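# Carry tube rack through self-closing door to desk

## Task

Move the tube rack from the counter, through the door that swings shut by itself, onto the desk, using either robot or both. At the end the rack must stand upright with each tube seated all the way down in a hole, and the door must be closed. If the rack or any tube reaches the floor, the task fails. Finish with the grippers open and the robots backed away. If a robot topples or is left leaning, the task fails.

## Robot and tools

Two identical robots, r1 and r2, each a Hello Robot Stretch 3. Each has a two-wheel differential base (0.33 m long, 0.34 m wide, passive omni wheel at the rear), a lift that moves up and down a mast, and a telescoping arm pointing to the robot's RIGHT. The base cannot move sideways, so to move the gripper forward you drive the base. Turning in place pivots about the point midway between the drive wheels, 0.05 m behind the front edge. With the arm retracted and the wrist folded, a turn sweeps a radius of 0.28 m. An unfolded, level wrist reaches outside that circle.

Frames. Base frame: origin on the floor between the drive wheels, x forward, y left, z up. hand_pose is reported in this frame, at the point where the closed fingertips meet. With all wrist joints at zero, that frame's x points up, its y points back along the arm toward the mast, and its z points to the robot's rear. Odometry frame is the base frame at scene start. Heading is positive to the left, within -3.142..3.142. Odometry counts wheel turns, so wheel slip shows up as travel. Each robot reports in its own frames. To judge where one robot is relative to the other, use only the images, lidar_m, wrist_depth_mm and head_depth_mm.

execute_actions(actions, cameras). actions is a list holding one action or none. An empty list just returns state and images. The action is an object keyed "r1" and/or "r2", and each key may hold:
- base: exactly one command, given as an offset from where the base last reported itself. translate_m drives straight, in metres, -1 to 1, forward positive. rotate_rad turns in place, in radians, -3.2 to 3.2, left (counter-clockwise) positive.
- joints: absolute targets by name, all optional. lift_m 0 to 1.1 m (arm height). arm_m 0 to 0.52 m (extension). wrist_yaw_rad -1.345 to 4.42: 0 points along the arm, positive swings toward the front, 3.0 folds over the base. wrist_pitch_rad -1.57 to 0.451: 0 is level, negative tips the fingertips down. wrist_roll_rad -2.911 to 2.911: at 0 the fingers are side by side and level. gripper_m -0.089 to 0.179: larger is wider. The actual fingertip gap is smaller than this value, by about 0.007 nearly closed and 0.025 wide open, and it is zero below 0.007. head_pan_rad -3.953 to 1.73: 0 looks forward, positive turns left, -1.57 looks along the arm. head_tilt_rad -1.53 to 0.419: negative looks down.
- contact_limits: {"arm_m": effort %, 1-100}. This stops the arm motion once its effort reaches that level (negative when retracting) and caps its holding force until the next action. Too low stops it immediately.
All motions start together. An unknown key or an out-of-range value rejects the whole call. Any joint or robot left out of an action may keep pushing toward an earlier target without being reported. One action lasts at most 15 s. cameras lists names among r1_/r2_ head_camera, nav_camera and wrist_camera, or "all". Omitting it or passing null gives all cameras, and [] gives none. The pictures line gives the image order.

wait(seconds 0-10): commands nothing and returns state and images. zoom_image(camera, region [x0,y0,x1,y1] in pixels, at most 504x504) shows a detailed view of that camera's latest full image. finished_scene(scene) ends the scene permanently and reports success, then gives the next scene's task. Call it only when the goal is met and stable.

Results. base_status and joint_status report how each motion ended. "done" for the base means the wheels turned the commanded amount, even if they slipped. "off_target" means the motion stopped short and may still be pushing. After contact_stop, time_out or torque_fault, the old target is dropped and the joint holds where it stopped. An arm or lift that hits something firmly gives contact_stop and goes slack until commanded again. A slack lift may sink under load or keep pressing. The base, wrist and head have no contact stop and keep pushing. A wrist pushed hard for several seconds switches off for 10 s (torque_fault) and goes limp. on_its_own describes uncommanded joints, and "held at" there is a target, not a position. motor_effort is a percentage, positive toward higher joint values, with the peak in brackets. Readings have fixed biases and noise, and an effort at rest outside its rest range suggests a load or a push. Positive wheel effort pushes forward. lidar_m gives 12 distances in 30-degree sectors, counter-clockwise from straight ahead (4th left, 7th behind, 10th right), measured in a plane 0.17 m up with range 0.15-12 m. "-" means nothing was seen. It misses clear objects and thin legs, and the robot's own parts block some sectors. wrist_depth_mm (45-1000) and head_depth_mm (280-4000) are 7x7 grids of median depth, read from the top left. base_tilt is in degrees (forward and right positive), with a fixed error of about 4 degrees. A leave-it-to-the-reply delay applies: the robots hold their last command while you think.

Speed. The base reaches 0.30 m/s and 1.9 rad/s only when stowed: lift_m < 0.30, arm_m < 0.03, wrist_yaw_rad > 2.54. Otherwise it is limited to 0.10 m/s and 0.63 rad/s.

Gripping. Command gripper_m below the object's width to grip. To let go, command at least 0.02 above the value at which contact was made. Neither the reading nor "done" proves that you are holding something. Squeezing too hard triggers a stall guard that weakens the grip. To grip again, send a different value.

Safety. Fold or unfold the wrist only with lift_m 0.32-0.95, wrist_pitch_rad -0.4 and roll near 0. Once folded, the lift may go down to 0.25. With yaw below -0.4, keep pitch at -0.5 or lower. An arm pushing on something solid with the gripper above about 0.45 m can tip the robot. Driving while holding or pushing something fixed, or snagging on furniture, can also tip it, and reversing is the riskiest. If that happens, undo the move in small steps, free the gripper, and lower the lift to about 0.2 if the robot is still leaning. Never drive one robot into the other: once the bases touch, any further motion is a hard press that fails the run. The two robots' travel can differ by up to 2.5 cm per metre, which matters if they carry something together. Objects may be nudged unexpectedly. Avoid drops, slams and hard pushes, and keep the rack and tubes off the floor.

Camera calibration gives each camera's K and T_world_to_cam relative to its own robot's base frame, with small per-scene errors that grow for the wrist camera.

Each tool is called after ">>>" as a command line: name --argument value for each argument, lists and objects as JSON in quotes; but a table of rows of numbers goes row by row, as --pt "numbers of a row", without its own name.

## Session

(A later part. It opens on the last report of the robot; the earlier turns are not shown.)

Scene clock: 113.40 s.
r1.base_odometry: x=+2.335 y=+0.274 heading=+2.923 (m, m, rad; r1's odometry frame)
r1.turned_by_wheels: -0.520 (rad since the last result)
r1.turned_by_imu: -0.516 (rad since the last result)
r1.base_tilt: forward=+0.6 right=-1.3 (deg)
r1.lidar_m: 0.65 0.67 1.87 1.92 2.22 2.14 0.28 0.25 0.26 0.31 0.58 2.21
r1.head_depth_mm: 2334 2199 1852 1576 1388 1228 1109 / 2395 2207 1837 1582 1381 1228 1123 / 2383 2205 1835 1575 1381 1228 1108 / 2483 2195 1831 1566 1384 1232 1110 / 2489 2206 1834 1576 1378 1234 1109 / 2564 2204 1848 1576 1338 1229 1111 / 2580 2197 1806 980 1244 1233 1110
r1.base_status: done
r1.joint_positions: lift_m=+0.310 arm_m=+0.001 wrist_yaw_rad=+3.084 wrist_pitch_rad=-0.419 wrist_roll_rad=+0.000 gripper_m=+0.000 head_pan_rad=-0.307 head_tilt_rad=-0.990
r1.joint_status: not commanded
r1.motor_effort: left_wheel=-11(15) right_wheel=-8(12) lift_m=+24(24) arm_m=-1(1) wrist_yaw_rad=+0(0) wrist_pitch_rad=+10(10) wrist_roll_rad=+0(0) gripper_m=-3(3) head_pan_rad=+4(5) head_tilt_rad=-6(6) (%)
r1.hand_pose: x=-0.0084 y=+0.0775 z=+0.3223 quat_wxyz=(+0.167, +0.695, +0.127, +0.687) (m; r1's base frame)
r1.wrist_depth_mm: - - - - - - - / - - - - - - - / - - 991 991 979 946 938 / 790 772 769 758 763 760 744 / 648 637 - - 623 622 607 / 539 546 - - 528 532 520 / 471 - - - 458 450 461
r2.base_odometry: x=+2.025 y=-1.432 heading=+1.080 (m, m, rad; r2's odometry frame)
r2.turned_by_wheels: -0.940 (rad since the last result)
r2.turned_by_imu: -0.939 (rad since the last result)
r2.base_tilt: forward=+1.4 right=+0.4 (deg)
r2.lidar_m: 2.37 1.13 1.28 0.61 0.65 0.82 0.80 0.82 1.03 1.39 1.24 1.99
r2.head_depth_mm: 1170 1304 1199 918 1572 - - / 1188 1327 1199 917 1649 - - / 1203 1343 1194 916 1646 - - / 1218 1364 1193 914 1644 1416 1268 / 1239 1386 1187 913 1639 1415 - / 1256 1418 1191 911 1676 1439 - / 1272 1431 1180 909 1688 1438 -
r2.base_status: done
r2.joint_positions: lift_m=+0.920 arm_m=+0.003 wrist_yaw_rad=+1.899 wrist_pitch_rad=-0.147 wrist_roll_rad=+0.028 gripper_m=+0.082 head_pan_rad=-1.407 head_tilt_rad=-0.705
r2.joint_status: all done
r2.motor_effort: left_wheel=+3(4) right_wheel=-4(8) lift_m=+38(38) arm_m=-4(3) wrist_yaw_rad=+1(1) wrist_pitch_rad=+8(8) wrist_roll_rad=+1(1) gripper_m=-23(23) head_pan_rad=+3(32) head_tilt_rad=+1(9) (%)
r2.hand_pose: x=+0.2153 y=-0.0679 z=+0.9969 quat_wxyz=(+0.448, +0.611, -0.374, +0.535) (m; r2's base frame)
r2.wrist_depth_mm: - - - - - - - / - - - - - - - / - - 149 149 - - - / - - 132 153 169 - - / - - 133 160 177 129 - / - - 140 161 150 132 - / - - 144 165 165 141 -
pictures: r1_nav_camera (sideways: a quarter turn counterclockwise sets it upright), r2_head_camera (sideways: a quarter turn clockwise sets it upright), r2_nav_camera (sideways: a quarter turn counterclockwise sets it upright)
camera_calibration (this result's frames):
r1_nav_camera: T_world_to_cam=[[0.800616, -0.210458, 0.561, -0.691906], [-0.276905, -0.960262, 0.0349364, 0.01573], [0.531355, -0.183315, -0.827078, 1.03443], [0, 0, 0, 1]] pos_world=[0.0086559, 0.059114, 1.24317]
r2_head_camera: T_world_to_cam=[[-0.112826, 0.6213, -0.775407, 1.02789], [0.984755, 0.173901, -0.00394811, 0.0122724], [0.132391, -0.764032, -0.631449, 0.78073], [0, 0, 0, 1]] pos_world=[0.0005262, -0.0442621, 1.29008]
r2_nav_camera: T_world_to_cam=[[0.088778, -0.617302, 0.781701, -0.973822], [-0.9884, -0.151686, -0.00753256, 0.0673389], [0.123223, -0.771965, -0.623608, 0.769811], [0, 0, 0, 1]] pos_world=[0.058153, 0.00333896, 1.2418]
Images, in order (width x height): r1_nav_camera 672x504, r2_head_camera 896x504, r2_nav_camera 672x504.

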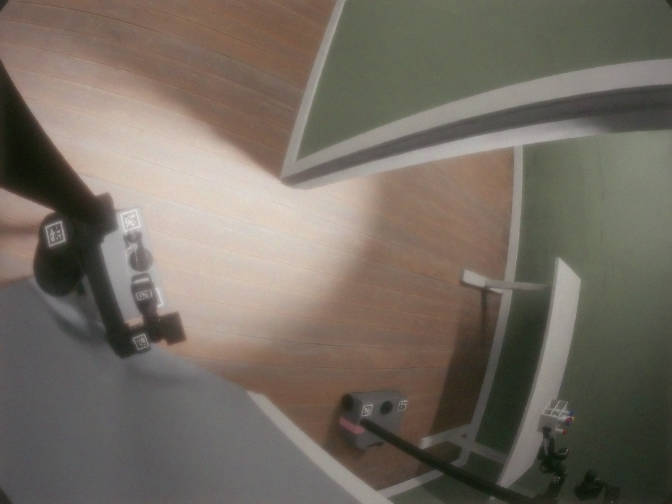

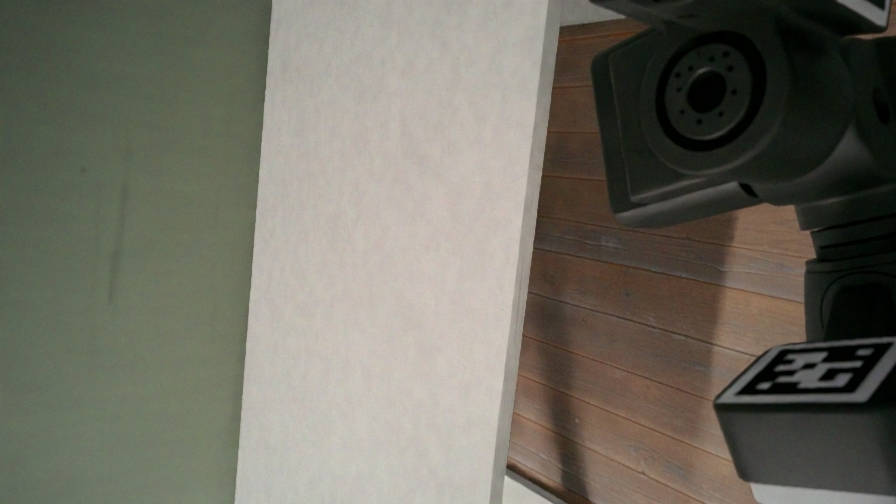

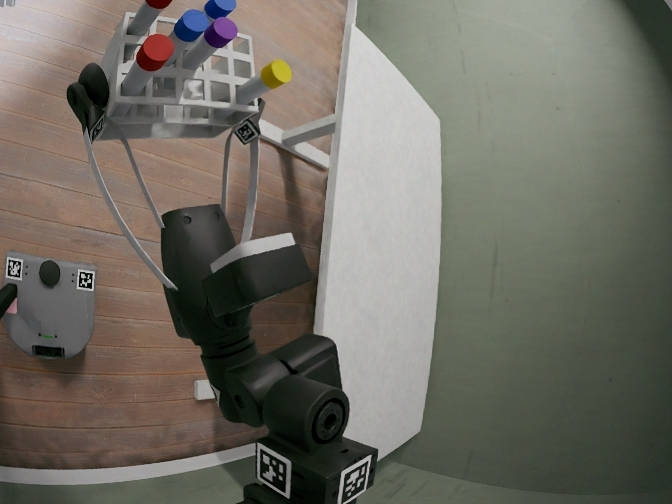

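>>> execute_actions --actions '[{"r2":{"joints":{"arm_m":0.43,"wrist_yaw_rad":0.0,"lift_m":0.74}},"r1":{"base":{"translate_m":0.35}}}]' --cameras '[]'

>>> execute_actions --actions '[{"r2":{"joints":{"lift_m":0.687}},"r1":{"base":{"rotate_rad":-0.58}}}]' --cameras '["r2_wrist_camera","r1_nav_camera"]'

Scene clock: 121.17 s.
r1.base_odometry: x=+1.993 y=+0.350 heading=+2.923 (m, m, rad; r1's odometry frame)
r1.turned_by_wheels: +0.000 (rad since the last result)
r1.turned_by_imu: +0.001 (rad since the last result)
r1.base_tilt: forward=+0.6 right=-1.3 (deg)
r1.lidar_m: 0.38 0.32 0.71 1.76 2.35 0.31 0.27 0.28 0.32 0.59 1.06 1.89
r1.head_depth_mm: 2079 2203 1831 1576 1382 1232 1107 / 2092 2208 1838 1578 1376 1227 1123 / 2125 2088 1837 1571 1380 1227 1109 / 2222 2209 1833 1573 1385 1229 1110 / 2249 2193 1836 1579 1378 1233 1108 / 2318 2188 1844 1581 1385 916 1090 / 2357 2200 1840 1578 612 709 1096
r1.base_status: translate_m off_target (by the wheels' count: +0.3501 of +0.3500)
r1.joint_positions: lift_m=+0.310 arm_m=+0.001 wrist_yaw_rad=+3.084 wrist_pitch_rad=-0.419 wrist_roll_rad=+0.000 gripper_m=+0.000 head_pan_rad=-0.307 head_tilt_rad=-0.990
r1.joint_status: not commanded
r1.on_its_own: left_wheel is at rest, and its effort (-30) is outside its rest range (-18 to +18)
r1.motor_effort: left_wheel=-30(30) right_wheel=-8(8) lift_m=+24(24) arm_m=-1(1) wrist_yaw_rad=+0(0) wrist_pitch_rad=+9(10) wrist_roll_rad=+0(0) gripper_m=-3(3) head_pan_rad=+5(5) head_tilt_rad=-6(6) (%)
r1.hand_pose: x=-0.0084 y=+0.0775 z=+0.3223 quat_wxyz=(+0.167, +0.695, +0.127, +0.687) (m; r1's base frame)
r1.wrist_depth_mm: - - - - - - 539 / - - - - - - 478 / - 988 972 1000 998 906 448 / 784 784 768 775 750 702 409 / 640 640 - - 629 616 358 / 543 546 - - 524 529 359 / 431 - - - 454 460 390
r2.base_odometry: x=+2.025 y=-1.432 heading=+1.080 (m, m, rad; r2's odometry frame)
r2.turned_by_wheels: +0.000 (rad since the last result)
r2.turned_by_imu: -0.001 (rad since the last result)
r2.base_tilt: forward=+1.4 right=+0.5 (deg)
r2.lidar_m: 2.37 1.13 0.92 0.61 0.65 0.83 0.79 0.83 1.03 1.40 1.24 1.99
r2.head_depth_mm: 1174 1299 1206 - - 1413 1200 / 1188 1319 1251 - 1609 1425 1222 / 1203 1342 1223 885 1599 1414 1218 / 1219 1367 1187 911 1640 1412 1219 / 1237 1387 1186 909 1636 1413 1216 / 1258 1409 1185 908 1678 1407 1216 / 1275 1425 1184 906 1674 1410 1215
r2.base_status: not commanded
r2.joint_positions: lift_m=+0.740 arm_m=+0.430 wrist_yaw_rad=+0.001 wrist_pitch_rad=-0.147 wrist_roll_rad=+0.028 gripper_m=+0.082 head_pan_rad=-1.407 head_tilt_rad=-0.705
r2.joint_status: all done
r2.motor_effort: left_wheel=+2(3) right_wheel=-3(3) lift_m=+18(32) arm_m=+3(1) wrist_yaw_rad=-1(3) wrist_pitch_rad=+8(8) wrist_roll_rad=+1(1) gripper_m=-22(22) head_pan_rad=+3(4) head_tilt_rad=+3(1) (%)
r2.hand_pose: x=-0.0212 y=-0.8246 z=+0.8176 quat_wxyz=(+0.696, +0.052, -0.715, -0.053) (m; r2's base frame)
r2.wrist_depth_mm: 693 690 679 677 669 656 666 / 719 718 707 699 695 680 683 / 765 753 149 150 719 700 716 / 774 737 132 153 169 444 494 / 490 462 133 160 177 129 360 / 352 343 141 161 150 131 284 / 280 253 143 165 165 141 215
pictures: none
No camera images: the call's "cameras" was empty. Leave "cameras" out to get every camera's image.

Scene clock: 123.07 s.
r1.base_odometry: x=+1.993 y=+0.350 heading=+2.343 (m, m, rad; r1's odometry frame)
r1.turned_by_wheels: -0.580 (rad since the last result)
r1.turned_by_imu: -0.574 (rad since the last result)
r1.base_tilt: forward=+0.6 right=-1.3 (deg)
r1.lidar_m: 1.89 0.40 0.32 0.60 1.82 2.25 0.29 0.25 0.25 0.30 0.53 1.07
r1.head_depth_mm: 2178 2180 1537 1517 1381 1228 1107 / 2334 2151 1605 1513 1372 1232 1123 / 2391 2214 1848 1579 1385 1229 1105 / 2286 2207 1842 1584 1387 1228 1109 / 2205 2212 1849 1587 1380 1232 1108 / 2135 2206 1836 1582 1387 1231 1108 / 2060 2205 1850 1583 1386 1234 1092
r1.base_status: done
r1.joint_positions: lift_m=+0.310 arm_m=+0.001 wrist_yaw_rad=+3.084 wrist_pitch_rad=-0.419 wrist_roll_rad=+0.000 gripper_m=+0.000 head_pan_rad=-0.307 head_tilt_rad=-0.990
r1.joint_status: not commanded
r1.motor_effort: left_wheel=-15(18) right_wheel=-11(19) lift_m=+25(24) arm_m=-1(1) wrist_yaw_rad=+0(0) wrist_pitch_rad=+9(10) wrist_roll_rad=+0(0) gripper_m=-3(2) head_pan_rad=+5(4) head_tilt_rad=-6(6) (%)
r1.hand_pose: x=-0.0084 y=+0.0775 z=+0.3223 quat_wxyz=(+0.167, +0.695, +0.127, +0.687) (m; r1's base frame)
r1.wrist_depth_mm: - - - - 438 313 - / - - - - 453 346 - / - - - 933 466 381 965 / 792 769 776 768 471 427 737 / 637 644 - - 487 577 608 / 540 537 - - 510 523 520 / 471 - - - 467 449 456
r2.base_odometry: x=+2.025 y=-1.432 heading=+1.080 (m, m, rad; r2's odometry frame)
r2.turned_by_wheels: +0.000 (rad since the last result)
r2.turned_by_imu: +0.000 (rad since the last result)
r2.base_tilt: forward=+1.4 right=+0.4 (deg)
r2.lidar_m: 2.38 1.13 0.90 0.61 0.65 0.82 0.79 0.82 1.04 1.40 1.24 1.99
r2.head_depth_mm: 1172 1298 1204 950 - - - / 1184 1321 1203 - 1653 1420 1224 / 1208 1347 1195 884 1640 1415 1219 / 1220 1361 1195 912 1643 1413 1218 / 1241 1386 1186 910 1641 1409 1218 / 1256 1411 1185 910 1675 1405 1218 / 1277 1428 1181 908 1681 1407 1215
r2.base_status: not commanded
r2.joint_positions: lift_m=+0.687 arm_m=+0.430 wrist_yaw_rad=+0.001 wrist_pitch_rad=-0.144 wrist_roll_rad=+0.028 gripper_m=+0.082 head_pan_rad=-1.407 head_tilt_rad=-0.705
r2.joint_status: all done
r2.motor_effort: left_wheel=+2(1) right_wheel=-3(3) lift_m=+17(23) arm_m=+3(3) wrist_yaw_rad=+0(0) wrist_pitch_rad=+7(8) wrist_roll_rad=+1(1) gripper_m=-23(23) head_pan_rad=+3(3) head_tilt_rad=+2(2) (%)
r2.hand_pose: x=-0.0212 y=-0.8248 z=+0.7655 quat_wxyz=(+0.696, +0.051, -0.715, -0.052) (m; r2's base frame)
r2.wrist_depth_mm: 690 686 678 684 669 662 661 / 720 726 702 697 695 680 688 / 752 753 146 147 709 120 583 / 579 527 132 151 171 133 353 / 350 328 132 159 176 127 255 / 247 242 141 162 151 131 201 / 201 177 144 163 164 146 152
pictures: r1_nav_camera (sideways: a quarter turn counterclockwise sets it upright), r2_wrist_camera
camera_calibration (this result's frames):
r1_nav_camera: T_world_to_cam=[[0.800623, -0.210434, 0.561, -0.691906], [-0.276876, -0.96027, 0.0349364, 0.0157298], [0.53136, -0.183298, -0.827078, 1.03443], [0, 0, 0, 1]] pos_world=[0.00865406, 0.0591141, 1.24317]
r2_wrist_camera: T_world_to_cam=[[-0.996024, -0.0297146, -0.0839855, 0.0284531], [0.0727317, 0.273175, -0.959211, 0.999731], [0.0514453, -0.961505, -0.269928, -0.417548], [0, 0, 0, 1]] pos_world=[-0.0228913, -0.67373, 0.848634]
Images, in order (width x height): r1_nav_camera 672x504, r2_wrist_camera 644x364.

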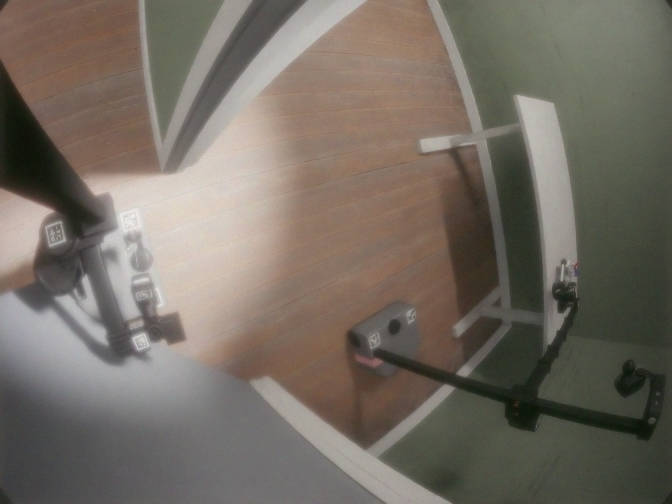

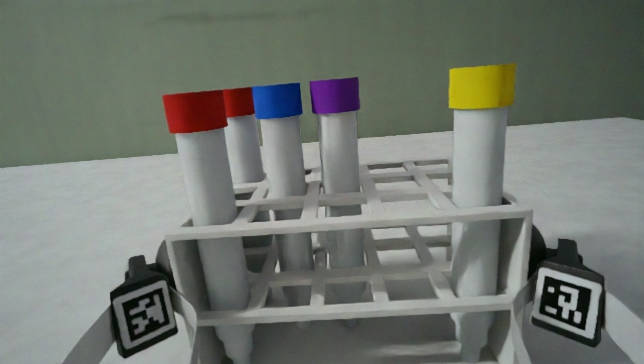

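>>> execute_actions --actions '[{"r2":{"joints":{"gripper_m":0.179}},"r1":{"base":{"translate_m":0.45}}}]' --cameras '[]'

>>> execute_actions --actions '[{"r2":{"joints":{"arm_m":0.005,"head_pan_rad":1.0,"head_tilt_rad":-0.4}},"r1":{"base":{"translate_m":0.42},"joints":{"head_pan_rad":-0.7,"head_tilt_rad":-0.5}}}]' --cameras '["r2_wrist_camera","r2_nav_camera","r1_head_camera"]'

>>> zoom_image --camera "r2_wrist_camera" --region '[250,40,470,200]'

Scene clock: 133.13 s.
r1.base_odometry: x=+1.679 y=+0.673 heading=+2.343 (m, m, rad; r1's odometry frame)
r1.turned_by_wheels: +0.000 (rad since the last result)
r1.turned_by_imu: +0.002 (rad since the last result)
r1.base_tilt: forward=+0.6 right=-1.4 (deg)
r1.lidar_m: 1.44 1.93 2.44 0.71 0.34 0.31 0.28 0.29 0.36 0.65 0.77 1.79
r1.head_depth_mm: 1230 2074 1833 1580 1306 1230 1108 / 1189 2142 1836 1575 1384 1228 1124 / 1213 2146 1838 1583 1388 1232 1111 / 1197 2080 1845 1576 1386 1229 1109 / 1197 2021 1842 1572 1383 1232 1106 / 1193 1990 1837 1579 1385 1231 1108 / 1192 1905 1814 1580 1384 1232 1110
r1.base_status: done
r1.joint_positions: lift_m=+0.310 arm_m=+0.001 wrist_yaw_rad=+3.084 wrist_pitch_rad=-0.419 wrist_roll_rad=+0.000 gripper_m=+0.000 head_pan_rad=-0.307 head_tilt_rad=-0.990
r1.joint_status: not commanded
r1.motor_effort: left_wheel=+1(16) right_wheel=-2(8) lift_m=+24(24) arm_m=-1(1) wrist_yaw_rad=+0(0) wrist_pitch_rad=+10(10) wrist_roll_rad=+0(0) gripper_m=-2(2) head_pan_rad=+5(5) head_tilt_rad=-5(6) (%)
r1.hand_pose: x=-0.0084 y=+0.0775 z=+0.3223 quat_wxyz=(+0.167, +0.695, +0.127, +0.687) (m; r1's base frame)
r1.wrist_depth_mm: 273 - - - - - - / 294 303 - - - - - / 315 330 977 984 974 960 955 / 347 362 748 772 750 779 737 / 409 406 - - 633 609 615 / 423 456 - - 520 528 517 / 401 - - - 465 454 456
r2.base_odometry: x=+2.025 y=-1.432 heading=+1.080 (m, m, rad; r2's odometry frame)
r2.turned_by_wheels: +0.000 (rad since the last result)
r2.turned_by_imu: -0.001 (rad since the last result)
r2.base_tilt: forward=+1.5 right=+0.4 (deg)
r2.lidar_m: 2.38 0.77 0.74 0.61 0.65 0.82 0.79 0.83 1.04 1.40 1.24 2.00
r2.head_depth_mm: 1170 1297 1196 953 - - - / 1188 1325 1198 - 1646 1422 1225 / 1201 1337 1196 907 1640 1422 1219 / 1223 1364 1194 913 1634 1412 1219 / 1240 1384 1188 910 1638 1408 1217 / 1258 1405 1187 911 1679 1410 1217 / 1278 1429 1179 908 1679 1409 1214
r2.base_status: not commanded
r2.joint_positions: lift_m=+0.687 arm_m=+0.430 wrist_yaw_rad=+0.001 wrist_pitch_rad=-0.143 wrist_roll_rad=+0.028 gripper_m=+0.179 head_pan_rad=-1.407 head_tilt_rad=-0.705
r2.joint_status: all done
r2.motor_effort: left_wheel=+2(2) right_wheel=-3(3) lift_m=+17(17) arm_m=+3(3) wrist_yaw_rad=+0(1) wrist_pitch_rad=+7(7) wrist_roll_rad=+1(2) gripper_m=+0(96) head_pan_rad=+3(4) head_tilt_rad=+2(2) (%)
r2.hand_pose: x=-0.0212 y=-0.8249 z=+0.7658 quat_wxyz=(+0.696, +0.050, -0.715, -0.051) (m; r2's base frame)
r2.wrist_depth_mm: 698 687 682 678 673 670 661 / 724 710 704 696 694 683 689 / 764 743 143 145 713 119 589 / 579 528 132 150 165 318 355 / 351 338 131 156 178 127 265 / 252 224 140 162 151 133 - / - 182 143 166 161 142 153
pictures: none
No camera images: the call's "cameras" was empty. Leave "cameras" out to get every camera's image.

Scene clock: 138.57 s.
r1.base_odometry: x=+1.386 y=+0.974 heading=+2.343 (m, m, rad; r1's odometry frame)
r1.turned_by_wheels: +0.000 (rad since the last result)
r1.turned_by_imu: +0.001 (rad since the last result)
r1.base_tilt: forward=+0.6 right=-1.3 (deg)
r1.lidar_m: 1.02 1.50 1.99 2.33 0.85 0.64 0.65 0.67 0.83 0.60 1.48 1.46
r1.head_depth_mm: 1385 1460 1553 1638 1692 1650 1353 / 1500 1593 1707 1477 1905 1642 1353 / 1646 1762 1891 1314 1951 1650 1355 / 1661 1785 1906 1315 1788 1651 1348 / 1524 1635 1748 1160 1065 1647 1349 / 1413 1512 1623 1307 978 1644 1352 / 1320 1403 1492 1304 936 1587 1342
r1.base_status: done
r1.joint_positions: lift_m=+0.310 arm_m=+0.001 wrist_yaw_rad=+3.084 wrist_pitch_rad=-0.419 wrist_roll_rad=+0.000 gripper_m=+0.000 head_pan_rad=-0.693 head_tilt_rad=-0.507
r1.joint_status: all done
r1.motor_effort: left_wheel=+1(7) right_wheel=-2(2) lift_m=+24(24) arm_m=-1(1) wrist_yaw_rad=+0(0) wrist_pitch_rad=+10(10) wrist_roll_rad=+0(0) gripper_m=-3(2) head_pan_rad=-4(37) head_tilt_rad=+5(44) (%)
r1.hand_pose: x=-0.0084 y=+0.0775 z=+0.3223 quat_wxyz=(+0.167, +0.695, +0.127, +0.687) (m; r1's base frame)
r1.wrist_depth_mm: 910 - - - - - - / 889 - - - - - - / 878 - 985 972 968 953 905 / 752 771 761 793 754 765 734 / 650 647 - - 613 620 615 / 539 539 - - 520 533 528 / 469 - - - 465 455 452
r2.base_odometry: x=+2.025 y=-1.432 heading=+1.080 (m, m, rad; r2's odometry frame)
r2.turned_by_wheels: +0.000 (rad since the last result)
r2.turned_by_imu: +0.000 (rad since the last result)
r2.base_tilt: forward=+1.5 right=+0.4 (deg)
r2.lidar_m: 0.61 0.99 0.73 0.61 0.65 0.82 0.80 0.83 1.04 1.40 1.24 1.99
r2.head_depth_mm: 876 946 1031 1121 1206 1303 1397 / 815 876 948 1035 1142 1267 1395 / 760 816 879 949 1038 1144 1271 / 712 761 814 879 950 1038 1142 / 669 712 760 812 880 951 1038 / 632 669 713 759 814 877 950 / 599 633 670 713 761 815 879
r2.base_status: not commanded
r2.joint_positions: lift_m=+0.687 arm_m=+0.005 wrist_yaw_rad=+0.001 wrist_pitch_rad=-0.142 wrist_roll_rad=+0.028 gripper_m=+0.179 head_pan_rad=+0.993 head_tilt_rad=-0.409
r2.joint_status: all done
r2.motor_effort: left_wheel=+1(2) right_wheel=-3(3) lift_m=+17(17) arm_m=-4(6) wrist_yaw_rad=+0(1) wrist_pitch_rad=+6(7) wrist_roll_rad=+1(1) gripper_m=+0(0) head_pan_rad=+3(33) head_tilt_rad=+2(18) (%)
r2.hand_pose: x=-0.0213 y=-0.4006 z=+0.7661 quat_wxyz=(+0.696, +0.050, -0.715, -0.051) (m; r2's base frame)
r2.wrist_depth_mm: - - - - - - - / - - - - - - - / - - - 590 732 683 606 / 596 538 495 451 412 387 392 / 424 - - - - - - / 945 - - - - - - / 944 - - - - - -
pictures: r1_head_camera (sideways: a quarter turn clockwise sets it upright), r2_nav_camera (sideways: a quarter turn counterclockwise sets it upright), r2_wrist_camera
camera_calibration (this result's frames):
r1_head_camera: T_world_to_cam=[[-0.345477, 0.28012, -0.895644, 1.18127], [0.615566, 0.788034, 0.00902138, -0.0127365], [0.708325, -0.548212, -0.444679, 0.528395], [0, 0, 0, 1]] pos_world=[0.041667, -0.0311887, 1.29308]
r2_nav_camera: T_world_to_cam=[[0.212111, 0.301374, 0.929614, -1.16747], [0.832747, -0.553553, -0.0105509, 0.0601629], [0.511411, 0.776371, -0.368383, 0.435361], [0, 0, 0, 1]] pos_world=[-0.0251152, 0.0471474, 1.24631]
r2_wrist_camera: T_world_to_cam=[[-0.996028, -0.0297453, -0.0839265, 0.0410092], [0.0727871, 0.270918, -0.959846, 0.883993], [0.0512882, -0.962143, -0.267677, -0.011481], [0, 0, 0, 1]] pos_world=[-0.0229082, -0.249317, 0.848866]
Images, in order (width x height): r1_head_camera 896x504, r2_nav_camera 672x504, r2_wrist_camera 644x364.

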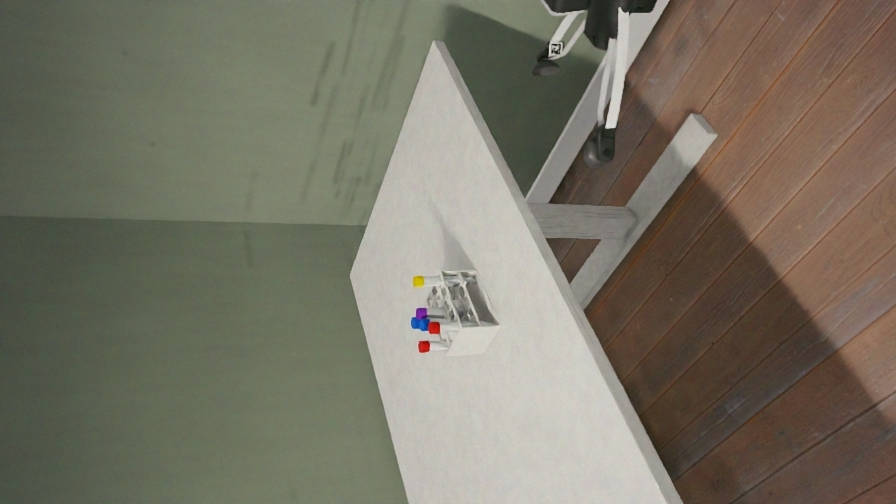

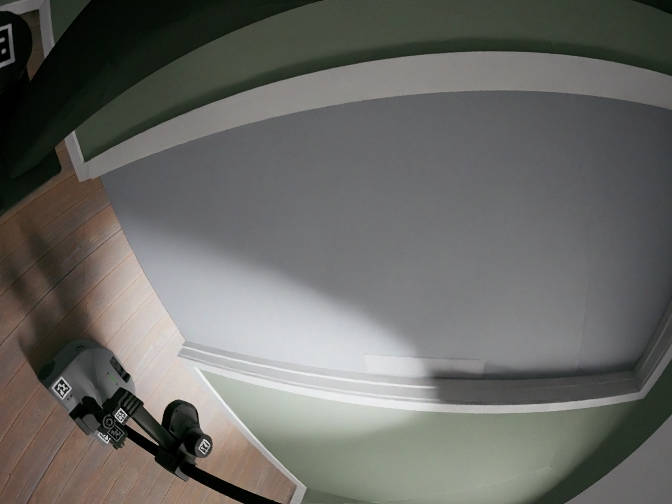

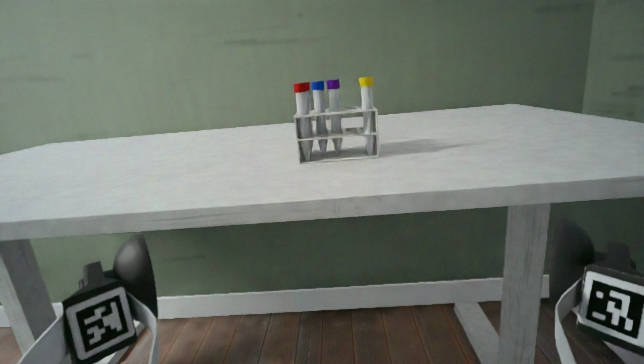

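Region (250, 40, 470, 200) of r2_wrist_camera's 644x364 image, scaled by 2.291; it fills the top 367 rows of this view, and the rest is white.

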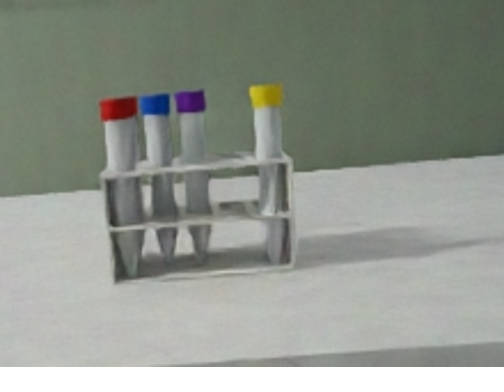

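>>> finished_scene --scene 2

The scene is finished: the task was done.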